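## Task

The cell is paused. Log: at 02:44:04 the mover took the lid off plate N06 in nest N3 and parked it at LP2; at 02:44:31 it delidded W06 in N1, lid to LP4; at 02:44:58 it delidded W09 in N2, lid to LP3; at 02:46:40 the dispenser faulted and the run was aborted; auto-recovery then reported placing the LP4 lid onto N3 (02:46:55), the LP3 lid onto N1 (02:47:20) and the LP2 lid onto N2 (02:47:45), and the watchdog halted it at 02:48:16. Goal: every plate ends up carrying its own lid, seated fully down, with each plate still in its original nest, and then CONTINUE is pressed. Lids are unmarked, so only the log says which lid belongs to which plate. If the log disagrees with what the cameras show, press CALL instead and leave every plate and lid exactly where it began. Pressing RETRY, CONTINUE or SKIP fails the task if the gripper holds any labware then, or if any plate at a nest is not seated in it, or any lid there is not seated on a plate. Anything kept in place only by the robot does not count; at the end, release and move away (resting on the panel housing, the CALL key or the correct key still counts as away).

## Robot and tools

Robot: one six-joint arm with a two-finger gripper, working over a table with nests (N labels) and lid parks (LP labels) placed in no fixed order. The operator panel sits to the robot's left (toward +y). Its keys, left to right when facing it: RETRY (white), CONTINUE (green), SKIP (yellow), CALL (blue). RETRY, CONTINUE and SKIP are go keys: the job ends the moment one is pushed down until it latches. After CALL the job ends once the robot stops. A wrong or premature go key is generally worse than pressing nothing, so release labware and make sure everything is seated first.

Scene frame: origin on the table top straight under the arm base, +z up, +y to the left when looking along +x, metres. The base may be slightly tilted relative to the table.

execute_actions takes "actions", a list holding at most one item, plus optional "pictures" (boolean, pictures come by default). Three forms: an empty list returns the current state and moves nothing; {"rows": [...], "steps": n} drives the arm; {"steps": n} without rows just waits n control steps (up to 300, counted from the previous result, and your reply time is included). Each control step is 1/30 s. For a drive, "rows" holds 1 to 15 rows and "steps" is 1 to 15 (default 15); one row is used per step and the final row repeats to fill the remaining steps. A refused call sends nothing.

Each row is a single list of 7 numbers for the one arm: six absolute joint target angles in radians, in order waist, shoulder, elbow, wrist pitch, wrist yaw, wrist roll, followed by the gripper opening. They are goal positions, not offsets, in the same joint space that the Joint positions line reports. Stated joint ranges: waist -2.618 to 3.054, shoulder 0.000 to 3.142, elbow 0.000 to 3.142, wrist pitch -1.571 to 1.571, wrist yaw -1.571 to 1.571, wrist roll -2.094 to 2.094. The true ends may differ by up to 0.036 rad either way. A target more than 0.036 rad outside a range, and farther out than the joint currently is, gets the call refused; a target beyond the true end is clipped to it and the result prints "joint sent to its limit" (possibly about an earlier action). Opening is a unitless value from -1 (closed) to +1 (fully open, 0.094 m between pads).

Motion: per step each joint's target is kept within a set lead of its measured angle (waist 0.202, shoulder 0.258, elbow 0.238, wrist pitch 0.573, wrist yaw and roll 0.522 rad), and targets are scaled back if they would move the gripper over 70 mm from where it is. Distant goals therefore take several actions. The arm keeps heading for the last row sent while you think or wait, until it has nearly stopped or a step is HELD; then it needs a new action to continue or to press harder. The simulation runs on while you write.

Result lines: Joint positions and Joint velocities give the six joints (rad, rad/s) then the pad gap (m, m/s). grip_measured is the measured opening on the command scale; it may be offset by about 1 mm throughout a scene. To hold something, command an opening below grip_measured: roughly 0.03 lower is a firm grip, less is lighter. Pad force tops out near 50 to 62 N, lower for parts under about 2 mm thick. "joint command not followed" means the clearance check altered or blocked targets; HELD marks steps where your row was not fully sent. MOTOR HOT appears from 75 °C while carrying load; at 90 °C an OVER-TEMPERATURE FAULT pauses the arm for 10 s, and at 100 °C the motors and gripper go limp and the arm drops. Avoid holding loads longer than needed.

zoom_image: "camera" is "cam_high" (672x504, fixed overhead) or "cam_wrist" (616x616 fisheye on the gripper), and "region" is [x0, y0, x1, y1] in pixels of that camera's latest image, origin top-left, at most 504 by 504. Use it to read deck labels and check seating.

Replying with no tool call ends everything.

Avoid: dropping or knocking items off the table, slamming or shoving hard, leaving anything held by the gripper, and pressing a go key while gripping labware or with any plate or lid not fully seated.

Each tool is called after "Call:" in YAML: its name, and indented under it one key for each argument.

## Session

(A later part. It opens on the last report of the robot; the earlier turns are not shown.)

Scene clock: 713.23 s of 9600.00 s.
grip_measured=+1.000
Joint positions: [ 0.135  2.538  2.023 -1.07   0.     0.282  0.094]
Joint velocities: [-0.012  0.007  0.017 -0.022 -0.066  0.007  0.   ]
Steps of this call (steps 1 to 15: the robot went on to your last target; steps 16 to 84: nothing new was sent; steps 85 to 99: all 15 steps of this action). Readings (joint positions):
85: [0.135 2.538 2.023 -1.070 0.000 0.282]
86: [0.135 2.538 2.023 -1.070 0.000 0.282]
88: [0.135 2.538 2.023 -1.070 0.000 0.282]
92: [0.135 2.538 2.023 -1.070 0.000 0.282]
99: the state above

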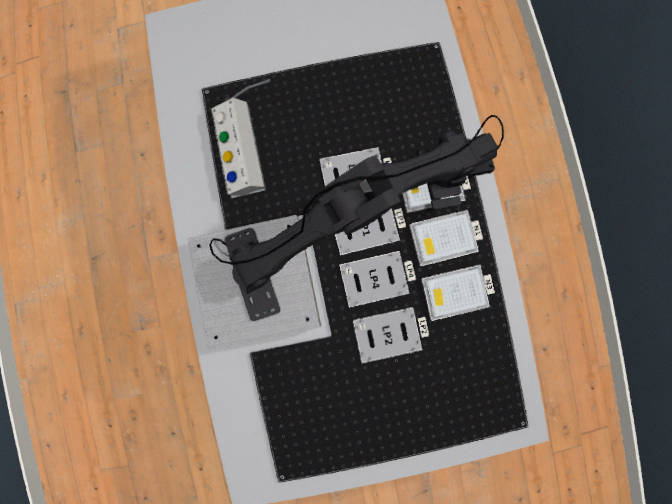

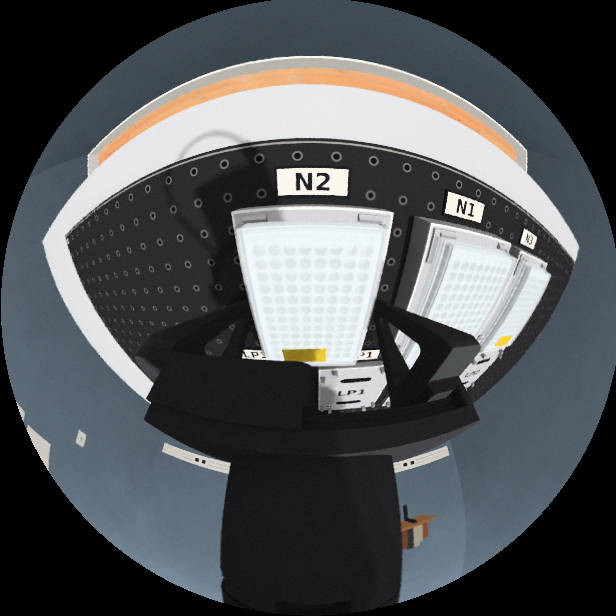

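Call:
execute_actions:
  actions:
    - {"rows": [[0.135,2.522,2.043,-1.092,0,0.282,1],[0.135,2.5188,2.0481,-1.0988,0,0.282,1],[0.135,2.5156,2.0533,-1.1056,0,0.282,1],[0.135,2.5124,2.0584,-1.1124,0,0.282,1],[0.135,2.5091,2.0636,-1.1191,0,0.282,1],[0.135,2.5059,2.0687,-1.1259,0,0.282,1],[0.135,2.5027,2.0739,-1.1327,0,0.282,1],[0.135,2.4995,2.079,-1.1395,0,0.282,1],[0.135,2.4963,2.0841,-1.1463,0,0.282,1],[0.135,2.4931,2.0893,-1.1531,0,0.282,1],[0.135,2.4899,2.0944,-1.1599,0,0.282,1],[0.135,2.4866,2.0996,-1.1666,0,0.282,1],[0.135,2.4834,2.1047,-1.1734,0,0.282,1],[0.135,2.4802,2.1099,-1.1802,0,0.282,1],[0.135,2.477,2.115,-1.187,0,0.282,1]], "steps": 15}

Call:
zoom_image:
  camera: "cam_high"
  region: [180, 70, 300, 210]

Scene clock: 725.10 s of 9600.00 s.
grip_measured=+1.000
Joint positions: [ 0.135  2.526  2.076 -1.144  0.     0.282  0.094]
Joint velocities: [-0.012 -0.105  0.149 -0.168 -0.081 -0.022  0.   ]
Steps of this call (steps 1 to 15: the robot went on to your last target; steps 16 to 90: nothing new was sent; then 8.37 s passed at rest; steps 91 to 105: all 15 steps of this action). Readings (joint positions):
91: [0.135 2.538 2.023 -1.070 0.000 0.282]
92: [0.135 2.538 2.023 -1.072 0.000 0.282]
94: [0.135 2.538 2.024 -1.078 0.000 0.282]
98: [0.135 2.538 2.040 -1.102 0.000 0.282]
105: the state above

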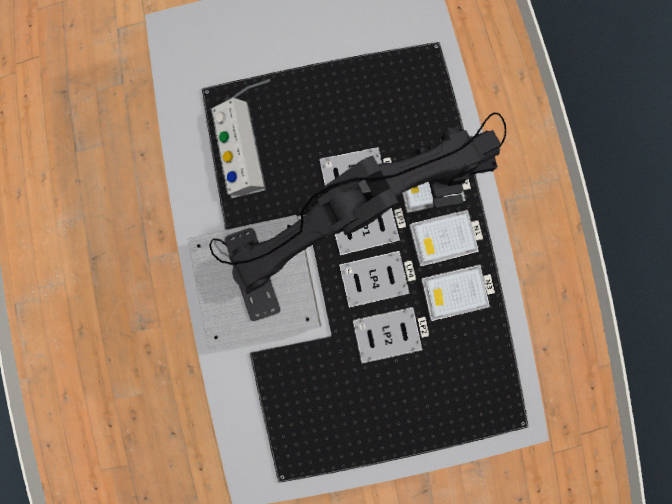

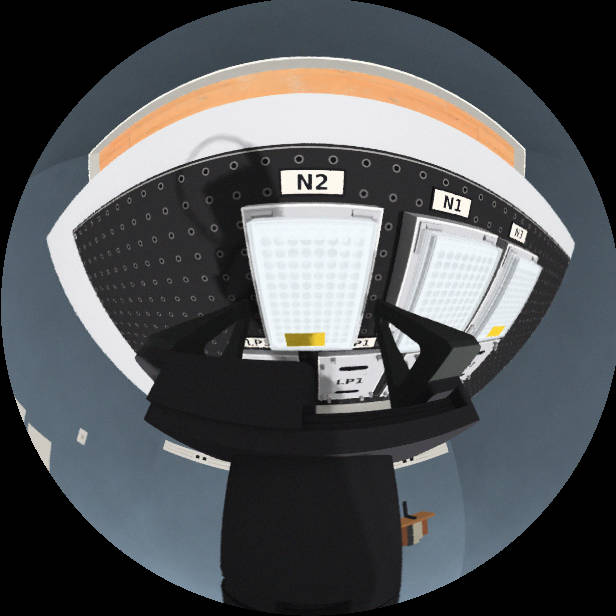

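Region (180, 70, 300, 210) of cam_high's 672x504 image, scaled by 3.600, with more detail than that image has; it fills the left 432 columns of this view, and the rest is white.

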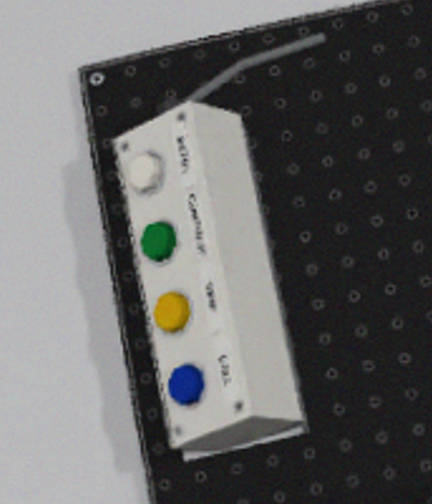

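Call:
execute_actions:
  actions:
    - {"rows": [[0.1359,2.4766,2.1145,-1.1869,0,0.2818,1],[0.1386,2.4752,2.1128,-1.1866,0,0.2812,1],[0.1430,2.4730,2.1102,-1.1860,0,0.2802,1],[0.1492,2.4700,2.1064,-1.1853,0,0.2788,1],[0.1572,2.4661,2.1016,-1.1843,0,0.2771,1],[0.1669,2.4613,2.0958,-1.1831,0,0.2749,1],[0.1783,2.4557,2.0889,-1.1817,0,0.2724,1],[0.1913,2.4492,2.0811,-1.1801,0,0.2695,1],[0.2060,2.4420,2.0722,-1.1783,0,0.2662,1],[0.2223,2.4340,2.0624,-1.1763,0,0.2626,1],[0.2401,2.4252,2.0517,-1.1742,0,0.2587,0.93],[0.2594,2.4157,2.0400,-1.1718,0,0.2544,0.86],[0.2802,2.4055,2.0275,-1.1693,0,0.2498,0.79],[0.3023,2.3945,2.0142,-1.1666,0,0.2449,0.72],[0.3258,2.3830,2.0000,-1.1637,0,0.2397,0.65]], "steps": 15}
  pictures: false

Call:
execute_actions:
  actions:
    - {"rows": [[0.3506,2.3708,1.9851,-1.1607,0,0.2342,0.58],[0.3765,2.3580,1.9695,-1.1575,0,0.2284,0.51],[0.4036,2.3447,1.9532,-1.1542,0,0.2224,0.44],[0.4317,2.3308,1.9363,-1.1508,0,0.2162,0.37],[0.4608,2.3165,1.9188,-1.1473,0,0.2098,0.30],[0.4907,2.3017,1.9007,-1.1436,0,0.2031,0.23],[0.5215,2.2866,1.8821,-1.1398,0,0.1963,0.16],[0.5530,2.2710,1.8632,-1.1360,0,0.1893,0.09],[0.5852,2.2552,1.8438,-1.1321,0,0.1822,0.02],[0.6179,2.2391,1.8241,-1.1281,0,0.1749,-0.05],[0.6510,2.2227,1.8041,-1.1240,0,0.1675,-0.12],[0.6846,2.2062,1.7839,-1.1199,0,0.1601,-0.19],[0.7184,2.1896,1.7635,-1.1158,0,0.1526,-0.26],[0.7524,2.1728,1.7430,-1.1117,0,0.1451,-0.33],[0.7865,2.1560,1.7225,-1.1075,0,0.1375,-0.40]], "steps": 15}
  pictures: false

Call:
execute_actions:
  actions:
    - {"rows": [[0.8206,2.1392,1.7020,-1.1033,0,0.1299,-0.47],[0.8546,2.1224,1.6815,-1.0992,0,0.1224,-0.54],[0.8884,2.1058,1.6611,-1.0951,0,0.1149,-0.61],[0.9220,2.0893,1.6409,-1.0910,0,0.1075,-0.68],[0.9551,2.0729,1.6209,-1.0869,0,0.1001,-0.75],[0.9878,2.0568,1.6012,-1.0829,0,0.0928,-0.82],[1.0200,2.0410,1.5818,-1.0790,0,0.0857,-0.89],[1.0515,2.0254,1.5629,-1.0752,0,0.0787,-0.95],[1.0823,2.0103,1.5443,-1.0714,0,0.0719,-1],[1.1123,1.9955,1.5263,-1.0678,0,0.0653,-1],[1.1413,1.9812,1.5087,-1.0642,0,0.0588,-1],[1.1694,1.9673,1.4918,-1.0608,0,0.0526,-1],[1.1965,1.9540,1.4755,-1.0575,0,0.0466,-1],[1.2224,1.9412,1.4599,-1.0543,0,0.0408,-1],[1.2472,1.9290,1.4450,-1.0513,0,0.0353,-1]], "steps": 15}
  pictures: false

Call:
execute_actions:
  actions:
    - {"rows": [[1.2707,1.9175,1.4308,-1.0484,0,0.0301,-1],[1.2928,1.9065,1.4175,-1.0457,0,0.0252,-1],[1.3136,1.8963,1.4050,-1.0432,0,0.0206,-1],[1.3329,1.8868,1.3933,-1.0408,0,0.0163,-1],[1.3507,1.8780,1.3826,-1.0387,0,0.0124,-1],[1.3670,1.8700,1.3728,-1.0367,0,0.0088,-1],[1.3817,1.8628,1.3639,-1.0349,0,0.0055,-1],[1.3947,1.8563,1.3561,-1.0333,0,0.0026,-1],[1.4061,1.8507,1.3492,-1.0319,0,0.0001,-1],[1.4158,1.8459,1.3434,-1.0307,0,-0.0021,-1],[1.4238,1.8420,1.3386,-1.0297,0,-0.0038,-1],[1.4300,1.8390,1.3348,-1.0290,0,-0.0052,-1],[1.4344,1.8368,1.3322,-1.0284,0,-0.0062,-1],[1.4371,1.8354,1.3305,-1.0281,0,-0.0068,-1],[1.438,1.835,1.330,-1.028,0,-0.007,-1]], "steps": 15}
  pictures: false

Call:
execute_actions:
  actions:
    - {"steps": 12}

Call:
zoom_image:
  camera: "cam_high"
  region: [310, 140, 510, 370]

Scene clock: 760.53 s of 9600.00 s.
grip_measured=+0.683
Joint positions: [ 0.269  2.44   2.03  -1.17   0.002  0.263  0.079]
Joint velocities: [ 0.657 -0.33  -0.33   0.022 -0.051 -0.168 -0.065]
Steps of this call (steps 1 to 30: the robot went on to your last target; steps 31 to 90: nothing new was sent; then 31.93 s passed at rest; steps 91 to 105: all 15 steps of this action). Readings (joint positions):
91: [0.135 2.505 2.092 -1.171 0.000 0.282]
92: [0.135 2.505 2.092 -1.171 0.000 0.282]
94: [0.135 2.505 2.092 -1.171 0.000 0.282]
98: [0.150 2.503 2.091 -1.171 0.001 0.281]
105: the state above

Scene clock: 761.03 s of 9600.00 s.
grip_measured=-0.367
Joint positions: [ 0.725  2.222  1.765 -1.135  0.     0.174  0.03 ]
Joint velocities: [ 0.965 -0.496 -0.579  0.154  0.037 -0.271 -0.064]
Steps of this call (steps 1 to 15: all 15 steps of this action). Readings (joint positions):
1: [0.294 2.428 2.017 -1.170 0.002 0.259]
2: [0.320 2.415 2.003 -1.170 0.002 0.254]
4: [0.376 2.389 1.973 -1.168 0.002 0.245]
8: [0.495 2.333 1.903 -1.159 0.001 0.222]
15: the state above

Scene clock: 761.53 s of 9600.00 s.
grip_measured=-0.986
Joint positions: [ 1.205  1.984  1.479 -1.081 -0.002  0.068  0.001]
Joint velocities: [ 0.74  -0.388 -0.471  0.037 -0.051 -0.168  0.   ]
Steps of this call (steps 1 to 15: all 15 steps of this action). Readings (joint positions):
1: [0.760 2.204 1.745 -1.131 0.000 0.167]
2: [0.795 2.187 1.724 -1.127 -0.000 0.159]
4: [0.864 2.153 1.684 -1.119 -0.001 0.145]
8: [0.998 2.086 1.604 -1.104 -0.002 0.115]
15: the state above

Scene clock: 762.03 s of 9600.00 s.
grip_measured=-0.986
Joint positions: [ 1.431  1.87   1.341 -1.056 -0.003  0.006  0.001]
Joint velocities: [ 0.066 -0.066 -0.037 -0.022  0.037 -0.007 -0.001]
Steps of this call (steps 1 to 15: all 15 steps of this action). Readings (joint positions):
1: [1.230 1.971 1.464 -1.079 -0.003 0.061]
2: [1.254 1.959 1.449 -1.076 -0.003 0.055]
4: [1.298 1.937 1.422 -1.072 -0.003 0.044]
8: [1.369 1.901 1.379 -1.064 -0.003 0.026]
15: the state above

Scene clock: 762.43 s of 9600.00 s.
grip_measured=-0.986
Joint positions: [ 1.433  1.869  1.339 -1.05  -0.003  0.     0.001]
Joint velocities: [-0.017  0.002 -0.007  0.007  0.037 -0.007 -0.001]
Steps of this call (steps 1 to 12: the robot went on to your last target). Readings (joint positions):
1: [1.433 1.869 1.340 -1.056 -0.003 0.005]
2: [1.433 1.869 1.339 -1.055 -0.003 0.003]
4: [1.433 1.869 1.339 -1.053 -0.003 0.002]
8: [1.433 1.869 1.339 -1.051 -0.003 0.000]
12: the state above

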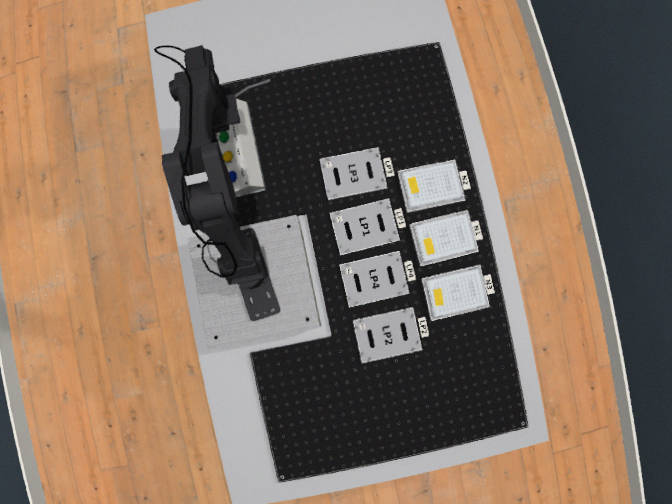

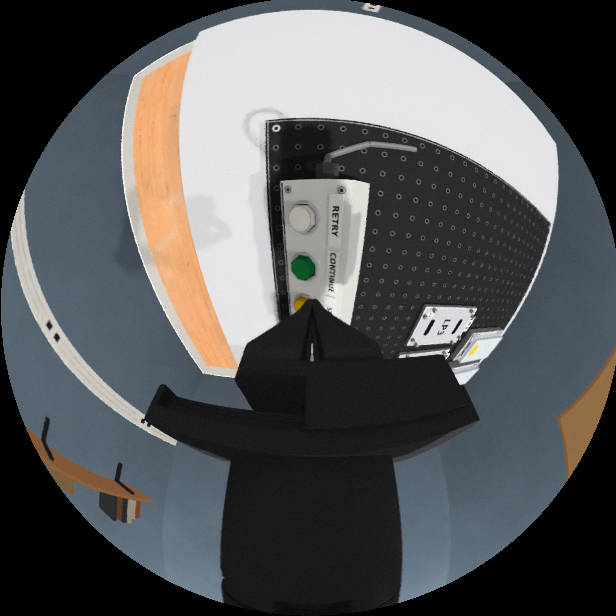

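Region (310, 140, 510, 370) of cam_high's 672x504 image, scaled by 2.191, with more detail than that image has; it fills the left 438 columns of this view, and the rest is white.

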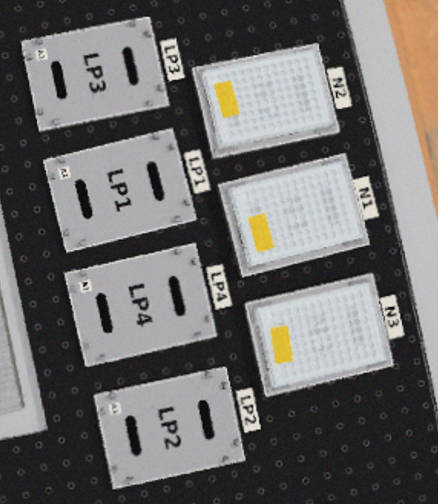

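Call:
execute_actions:
  actions:
    - {"rows": [[1.446,1.889,1.316,-1.026,0,0,-1],[1.4475,1.894,1.316,-1.018,0,0,-1],[1.449,1.900,1.316,-1.010,0,0,-1],[1.4505,1.907,1.319,-1.001,0,0,-1],[1.452,1.914,1.319,-0.992,0,0,-1],[1.4535,1.921,1.319,-0.983,0,0,-1],[1.455,1.928,1.319,-0.974,0,0,-1],[1.4565,1.935,1.319,-0.965,0,0,-1],[1.458,1.942,1.319,-0.956,0,0,-1],[1.4595,1.949,1.319,-0.947,0,0,-1],[1.461,1.956,1.319,-0.939,0,0,-1],[1.4625,1.962,1.319,-0.932,0,0,-1],[1.464,1.967,1.319,-0.926,0,0,-1],[1.465,1.971,1.319,-0.922,0,0,-1],[1.466,1.974,1.319,-0.921,0,0,-1]], "steps": 15}
  pictures: false

Call:
execute_actions:
  actions:
    - {"steps": 15}

Call:
zoom_image:
  camera: "cam_wrist"
  region: [200, 150, 420, 370]

Scene clock: 771.93 s of 9600.00 s.
grip_measured=-0.986
Joint positions: [ 1.455  1.961  1.327 -0.965 -0.003 -0.     0.001]
Joint velocities: [ 0.027  0.134 -0.002  0.154  0.022  0.022  0.001]
Steps of this call (steps 1 to 15: the robot went on to your last target; steps 16 to 90: nothing new was sent; then 6.00 s passed at rest; steps 91 to 105: all 15 steps of this action). Readings (joint positions):
91: [1.434 1.869 1.337 -1.048 -0.003 -0.000]
92: [1.434 1.869 1.334 -1.046 -0.003 -0.000]
94: [1.438 1.876 1.330 -1.041 -0.003 -0.000]
98: [1.445 1.910 1.329 -1.017 -0.003 -0.000]
105: the state above

Scene clock: 772.43 s of 9600.00 s.
grip_measured=-0.986
Joint positions: [ 1.458  1.968  1.327 -0.943 -0.003 -0.     0.001]
Joint velocities: [ 0.017 -0.007 -0.012 -0.007 -0.051 -0.022 -0.001]
Steps of this call (steps 1 to 15: the robot went on to your last target). Readings (joint positions):
1: [1.457 1.964 1.327 -0.960 -0.003 -0.000]
2: [1.457 1.967 1.327 -0.956 -0.003 -0.000]
4: [1.458 1.968 1.327 -0.951 -0.003 -0.000]
8: [1.458 1.968 1.327 -0.945 -0.003 -0.000]
15: the state above

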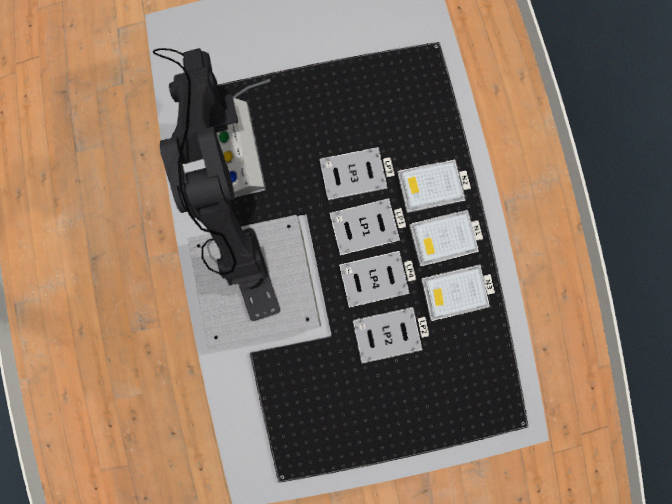

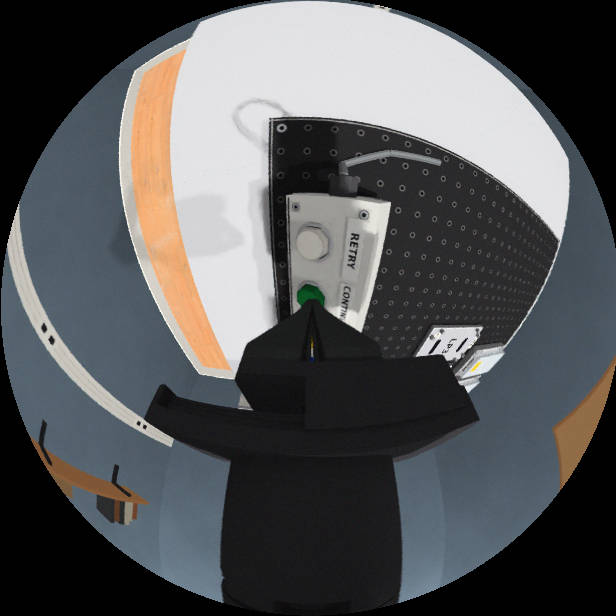

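Region (200, 150, 420, 370) of cam_wrist's 616x616 image, scaled by 2.291, with more detail than that image has.

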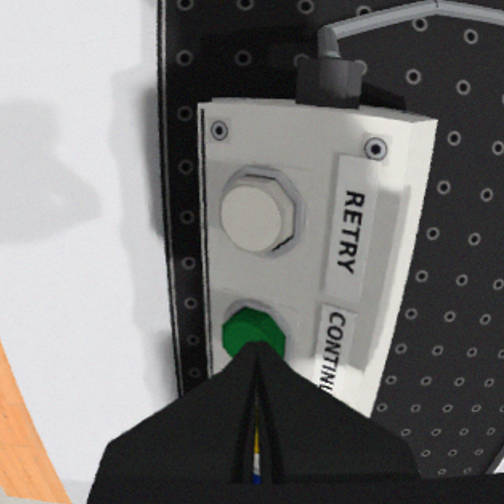

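Call:
execute_actions:
  actions:
    - {"rows": [[1.462,1.986,1.308,-0.918,0,0,-1],[1.462,1.988,1.3065,-0.913,0,0,-1],[1.462,1.989,1.305,-0.908,0,0,-1],[1.462,1.990,1.3035,-0.903,0,0,-1],[1.462,1.991,1.302,-0.898,0,0,-1],[1.462,1.992,1.300,-0.893,0,0,-1],[1.462,1.993,1.298,-0.888,0,0,-1],[1.462,1.993,1.296,-0.883,0,0,-1],[1.462,1.993,1.294,-0.878,0,0,-1],[1.462,1.993,1.293,-0.878,0,0,-1]], "steps": 15}
  pictures: false

Call:
execute_actions:
  actions:
    - {"steps": 10}

Call:
zoom_image:
  camera: "cam_wrist"
  region: [200, 150, 420, 370]

Scene clock: 786.13 s of 9600.00 s.
grip_measured=-0.986
Joint positions: [ 1.458  1.985  1.3   -0.904 -0.003 -0.     0.001]
Joint velocities: [-0.007  0.002  0.007 -0.051  0.051  0.022 -0.   ]
Steps of this call (steps 1 to 15: the robot went on to your last target; steps 16 to 90: nothing new was sent; then 10.20 s passed at rest; steps 91 to 105: all 15 steps of this action). Readings (joint positions):
91: [1.458 1.968 1.325 -0.941 -0.003 -0.000]
92: [1.458 1.968 1.323 -0.939 -0.003 -0.000]
94: [1.458 1.970 1.317 -0.935 -0.003 -0.000]
98: [1.458 1.980 1.308 -0.921 -0.003 -0.000]
105: the state above

Scene clock: 786.47 s of 9600.00 s.
grip_measured=-0.986
Joint positions: [ 1.458  1.985  1.3   -0.899 -0.003 -0.     0.001]
Joint velocities: [-0.007 -0.007  0.007  0.007 -0.022  0.037  0.001]
Steps of this call (steps 1 to 10: the robot went on to your last target). Readings (joint positions):
1: [1.458 1.985 1.300 -0.903 -0.003 -0.000]
2: [1.458 1.985 1.300 -0.903 -0.003 -0.000]
4: [1.458 1.985 1.300 -0.901 -0.003 -0.000]
8: [1.458 1.985 1.300 -0.900 -0.003 -0.000]
10: the state above

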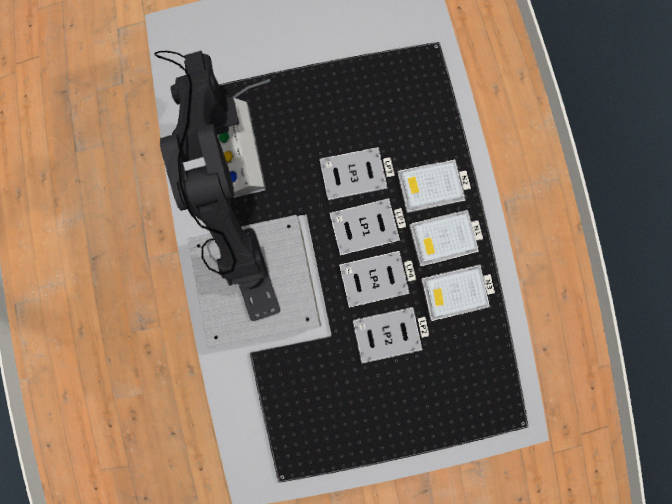

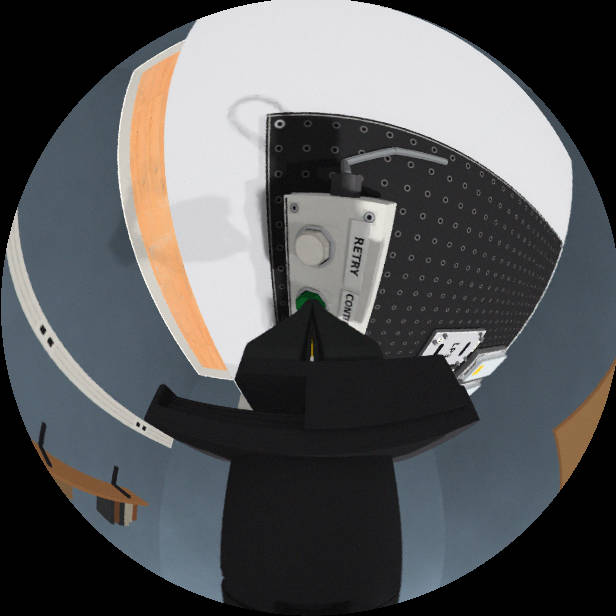

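Region (200, 150, 420, 370) of cam_wrist's 616x616 image, scaled by 2.291, with more detail than that image has.

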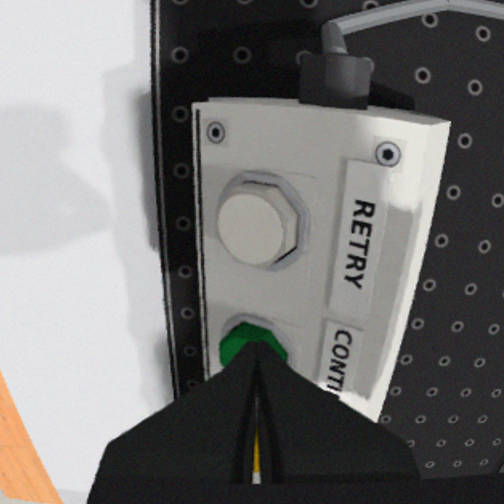

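Call:
execute_actions:
  actions:
    - {"rows": [[1.462,2.002,1.281,-0.875,0,0,-1],[1.462,2.004,1.280,-0.871,0,0,-1],[1.462,2.005,1.279,-0.867,0,0,-1],[1.462,2.006,1.278,-0.863,0,0,-1],[1.462,2.005,1.277,-0.859,0,0,-1],[1.462,2.005,1.276,-0.855,0,0,-1],[1.462,2.005,1.275,-0.852,0,0,-1],[1.462,2.005,1.275,-0.849,0,0,-1]], "steps": 15}
  pictures: false

Call:
execute_actions:
  actions:
    - {"steps": 10}

Call:
zoom_image:
  camera: "cam_wrist"
  region: [200, 150, 420, 370]

Scene clock: 792.83 s of 9600.00 s.
grip_measured=-0.986
Joint positions: [ 1.458  1.985  1.283 -0.873 -0.003 -0.     0.001]
Joint velocities: [-0.022 -0.002 -0.002  0.022 -0.051  0.051  0.   ]
Steps of this call (steps 1 to 15: the robot went on to your last target; steps 16 to 90: nothing new was sent; then 2.87 s passed at rest; steps 91 to 105: all 15 steps of this action). Readings (joint positions):
91: [1.458 1.985 1.299 -0.898 -0.003 -0.000]
92: [1.458 1.985 1.297 -0.896 -0.003 -0.000]
94: [1.458 1.985 1.291 -0.892 -0.003 -0.000]
98: [1.458 1.985 1.284 -0.884 -0.003 -0.000]
105: the state above

Scene clock: 793.17 s of 9600.00 s.
grip_measured=-0.986
Joint positions: [ 1.458  1.985  1.283 -0.87  -0.003 -0.     0.001]
Joint velocities: [-0.012  0.007  0.007  0.081  0.022  0.022  0.   ]
Steps of this call (steps 1 to 10: the robot went on to your last target). Readings (joint positions):
1: [1.458 1.985 1.283 -0.872 -0.003 -0.000]
2: [1.458 1.985 1.283 -0.872 -0.003 -0.000]
4: [1.458 1.985 1.283 -0.871 -0.003 -0.000]
8: [1.458 1.985 1.283 -0.871 -0.003 -0.000]
10: the state above

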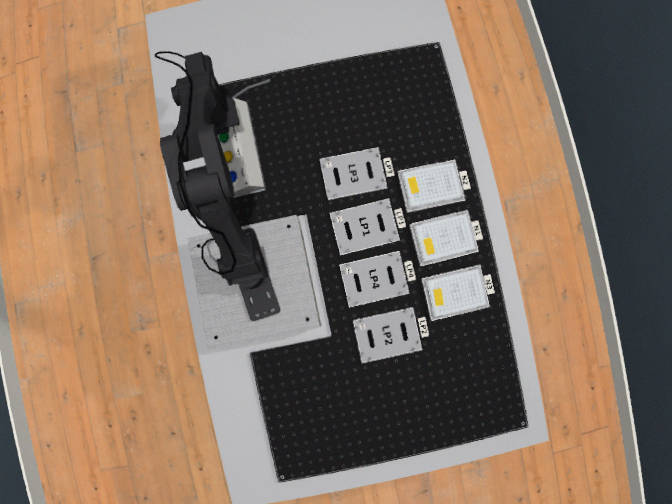

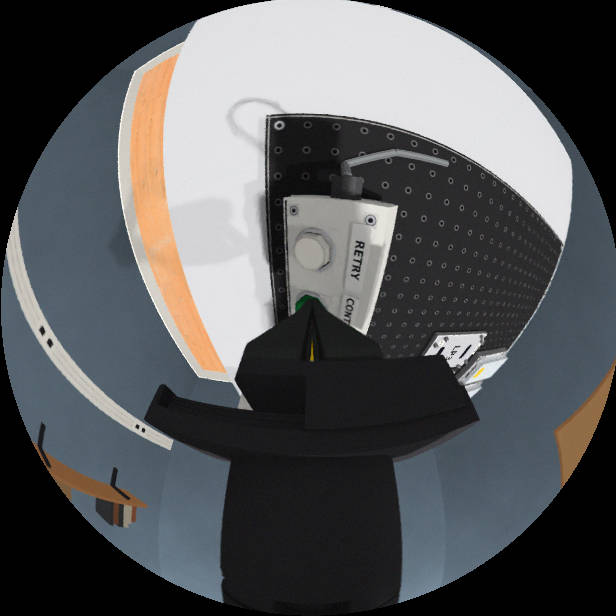

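Region (200, 150, 420, 370) of cam_wrist's 616x616 image, scaled by 2.291, with more detail than that image has.

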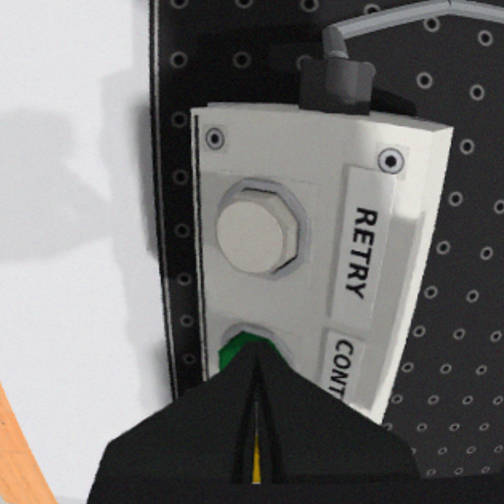

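Call:
zoom_image:
  camera: "cam_high"
  region: [180, 80, 280, 200]

Region (180, 80, 280, 200) of cam_high's 672x504 image, scaled by 4.200, with more detail than that image has.

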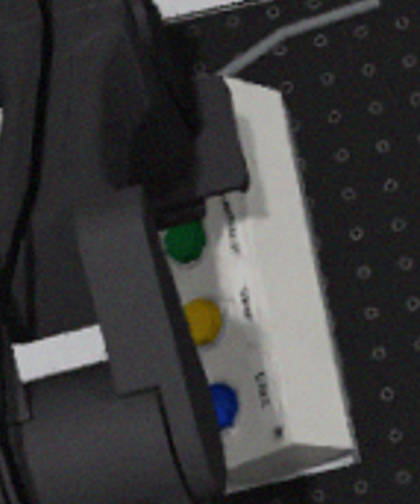

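Call:
execute_actions:
  actions:
    - {"rows": [[1.462,1.99,1.264,-0.862,0,0,-1],[1.462,1.99,1.262,-0.862,0,0,-1],[1.462,1.99,1.260,-0.862,0,0,-1],[1.462,1.99,1.258,-0.862,0,0,-1],[1.462,1.99,1.256,-0.862,0,0,-1],[1.462,1.99,1.254,-0.862,0,0,-1],[1.462,1.99,1.252,-0.862,0,0,-1],[1.462,1.99,1.250,-0.862,0,0,-1],[1.462,1.99,1.248,-0.862,0,0,-1],[1.462,1.99,1.246,-0.862,0,0,-1],[1.462,1.99,1.244,-0.862,0,0,-1],[1.462,1.99,1.243,-0.862,0,0,-1]], "steps": 15}

Call:
zoom_image:
  camera: "cam_wrist"
  region: [200, 150, 420, 370]

Call:
zoom_image:
  camera: "cam_high"
  region: [180, 80, 280, 200]

Scene clock: 814.77 s of 9600.00 s.
grip_measured=-0.986
Joint positions: [ 1.458  1.985  1.263 -0.87  -0.004 -0.     0.001]
Joint velocities: [-0.017 -0.012  0.007  0.037  0.007 -0.022 -0.002]
Steps of this call (steps 1 to 15: the robot went on to your last target; steps 16 to 90: nothing new was sent; then 18.10 s passed at rest; steps 91 to 105: all 15 steps of this action). Readings (joint positions):
91: [1.458 1.985 1.282 -0.870 -0.003 -0.000]
92: [1.458 1.985 1.280 -0.870 -0.003 -0.000]
94: [1.458 1.985 1.273 -0.870 -0.003 -0.000]
98: [1.458 1.985 1.263 -0.870 -0.003 -0.000]
105: the state above

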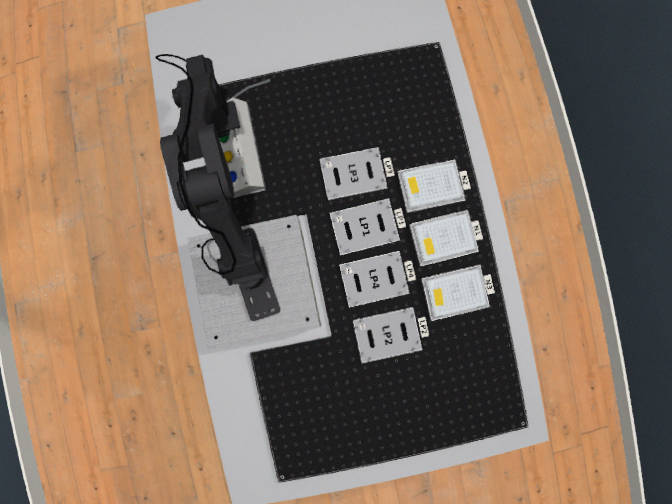

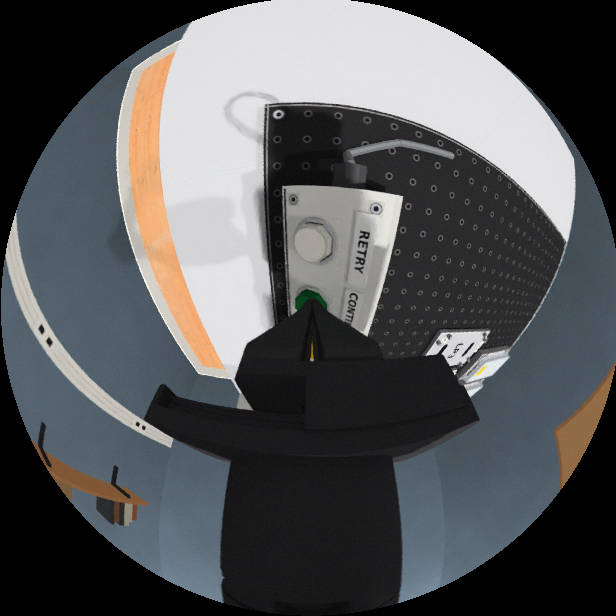

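Region (200, 150, 420, 370) of cam_wrist's 616x616 image, scaled by 2.291, with more detail than that image has.

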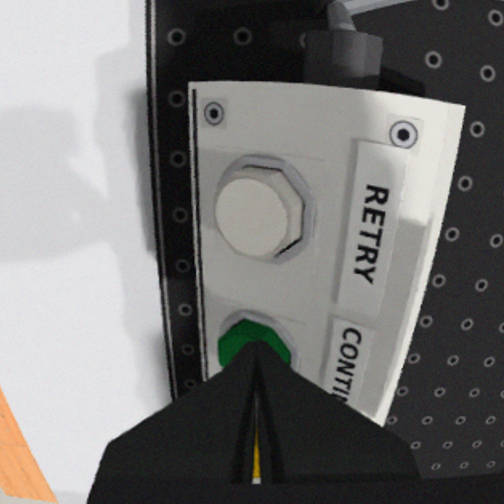

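Region (180, 80, 280, 200) of cam_high's 672x504 image, scaled by 4.200, with more detail than that image has.

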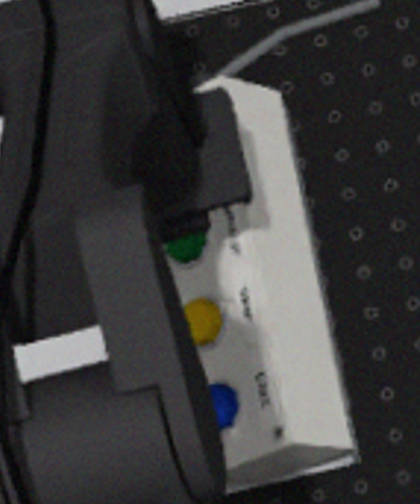

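Call:
execute_actions:
  actions:
    - {"rows": [[1.462,2.000,1.250,-0.862,0,0,-1],[1.462,2.004,1.250,-0.862,0,0,-1],[1.462,2.008,1.250,-0.862,0,0,-1],[1.462,2.012,1.250,-0.862,0,0,-1],[1.462,2.016,1.250,-0.862,0,0,-1],[1.462,2.020,1.250,-0.862,0,0,-1],[1.462,2.023,1.250,-0.862,0,0,-1],[1.462,2.026,1.250,-0.862,0,0,-1]], "steps": 15}

Call:
zoom_image:
  camera: "cam_wrist"
  region: [200, 150, 420, 370]

Scene clock: 817.83 s of 9600.00 s.
grip_measured=-0.987
Joint positions: [ 1.458  1.995  1.263 -0.87  -0.02  -0.     0.001]
Joint velocities: [-0.012 -0.002 -0.002 -0.051 -0.022 -0.066 -0.001]
Steps of this call (steps 1 to 15: the robot went on to your last target; steps 16 to 77: nothing new was sent; steps 78 to 92: all 15 steps of this action). Readings (joint positions):
78: [1.458 1.985 1.263 -0.870 -0.004 -0.000]
79: [1.458 1.985 1.263 -0.870 -0.004 -0.000]
81: [1.458 1.985 1.263 -0.870 -0.004 -0.000]
85: [1.458 1.991 1.263 -0.870 -0.010 -0.000]
92: the state above

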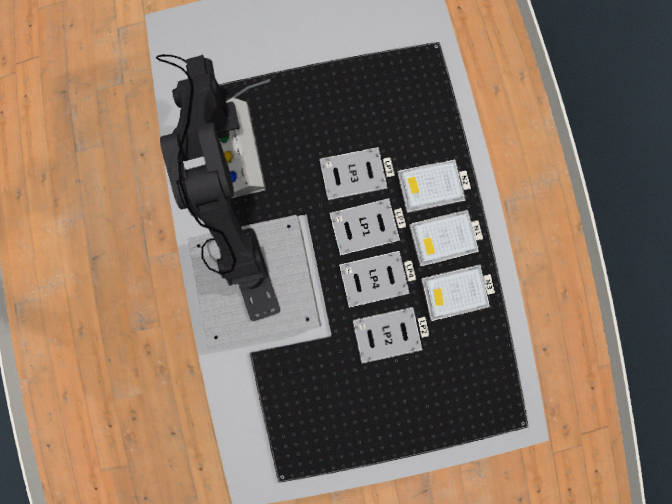

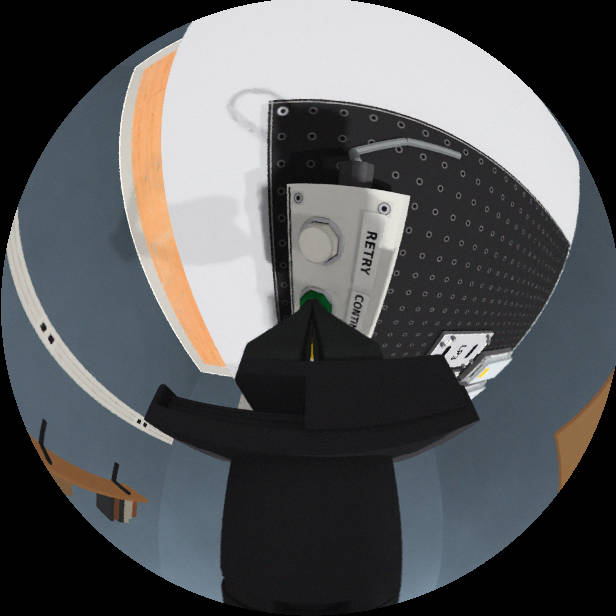

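Region (200, 150, 420, 370) of cam_wrist's 616x616 image, scaled by 2.291, with more detail than that image has.

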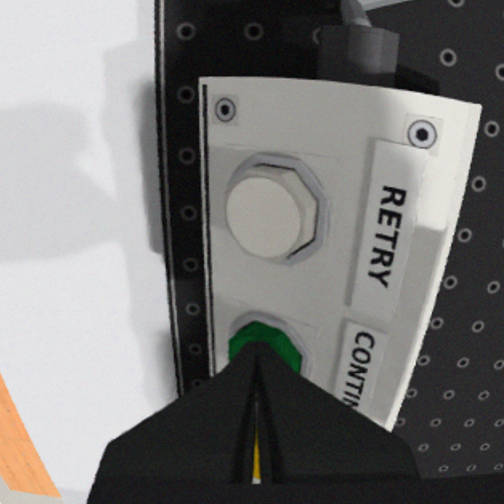

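Call:
execute_actions:
  actions:
    - {"rows": [[1.462,2.026,1.250,-0.862,0.006,0,-1],[1.462,2.027,1.250,-0.862,0.012,0,-1],[1.462,2.028,1.250,-0.862,0.018,0,-1],[1.462,2.030,1.250,-0.862,0.024,0,-1],[1.462,2.032,1.250,-0.862,0.030,0,-1],[1.462,2.034,1.250,-0.862,0.035,0,-1],[1.462,2.036,1.250,-0.862,0.040,0,-1],[1.462,2.038,1.250,-0.862,0.040,0,-1]], "steps": 15}

Call:
zoom_image:
  camera: "cam_wrist"
  region: [200, 150, 420, 370]

Scene clock: 820.30 s of 9600.00 s.
grip_measured=-0.987
Joint positions: [ 1.463  2.003  1.263 -0.869 -0.005 -0.     0.001]
Joint velocities: [-0.007 -0.002 -0.022 -0.051 -0.022  0.007  0.001]
The task's run ended inside this call: 5 steps that you had sent did not run.
Steps of this call (steps 1 to 15: the robot went on to your last target; steps 16 to 64: nothing new was sent; steps 65 to 74: the first 10 steps of this action). Readings (joint positions):
65: [1.458 1.995 1.263 -0.870 -0.021 -0.000]
66: [1.458 1.995 1.263 -0.870 -0.021 -0.000]
68: [1.458 1.995 1.263 -0.870 -0.020 -0.000]
72: [1.462 1.998 1.263 -0.870 -0.012 -0.000]
74: [1.462 2.001 1.263 -0.869 -0.008 -0.000]
The task's run has ended: the event that ends the task has happened. This ends this scene only. If you have not yet called finished_scene for this scene, call it to go on to the next scene.

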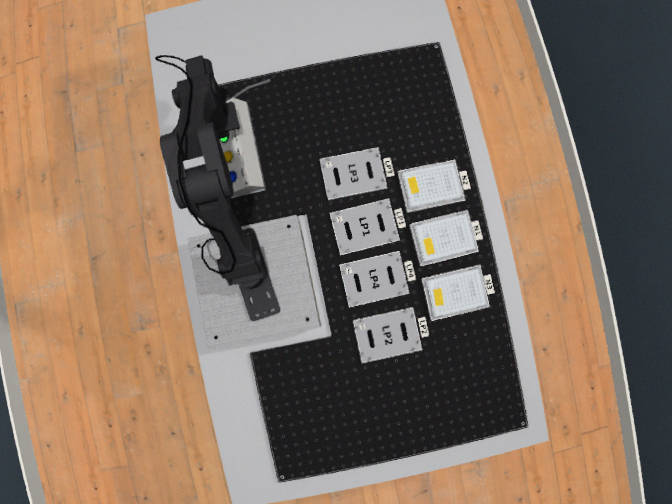

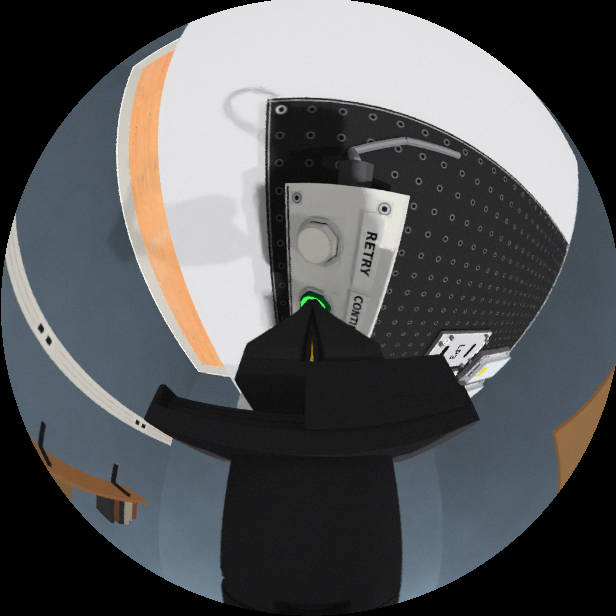

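This scene is finished. If you have not yet called finished_scene for this scene, call it to go on to the next scene.

Call:
finished_scene:
  scene: 1

The scene is finished: the task was done.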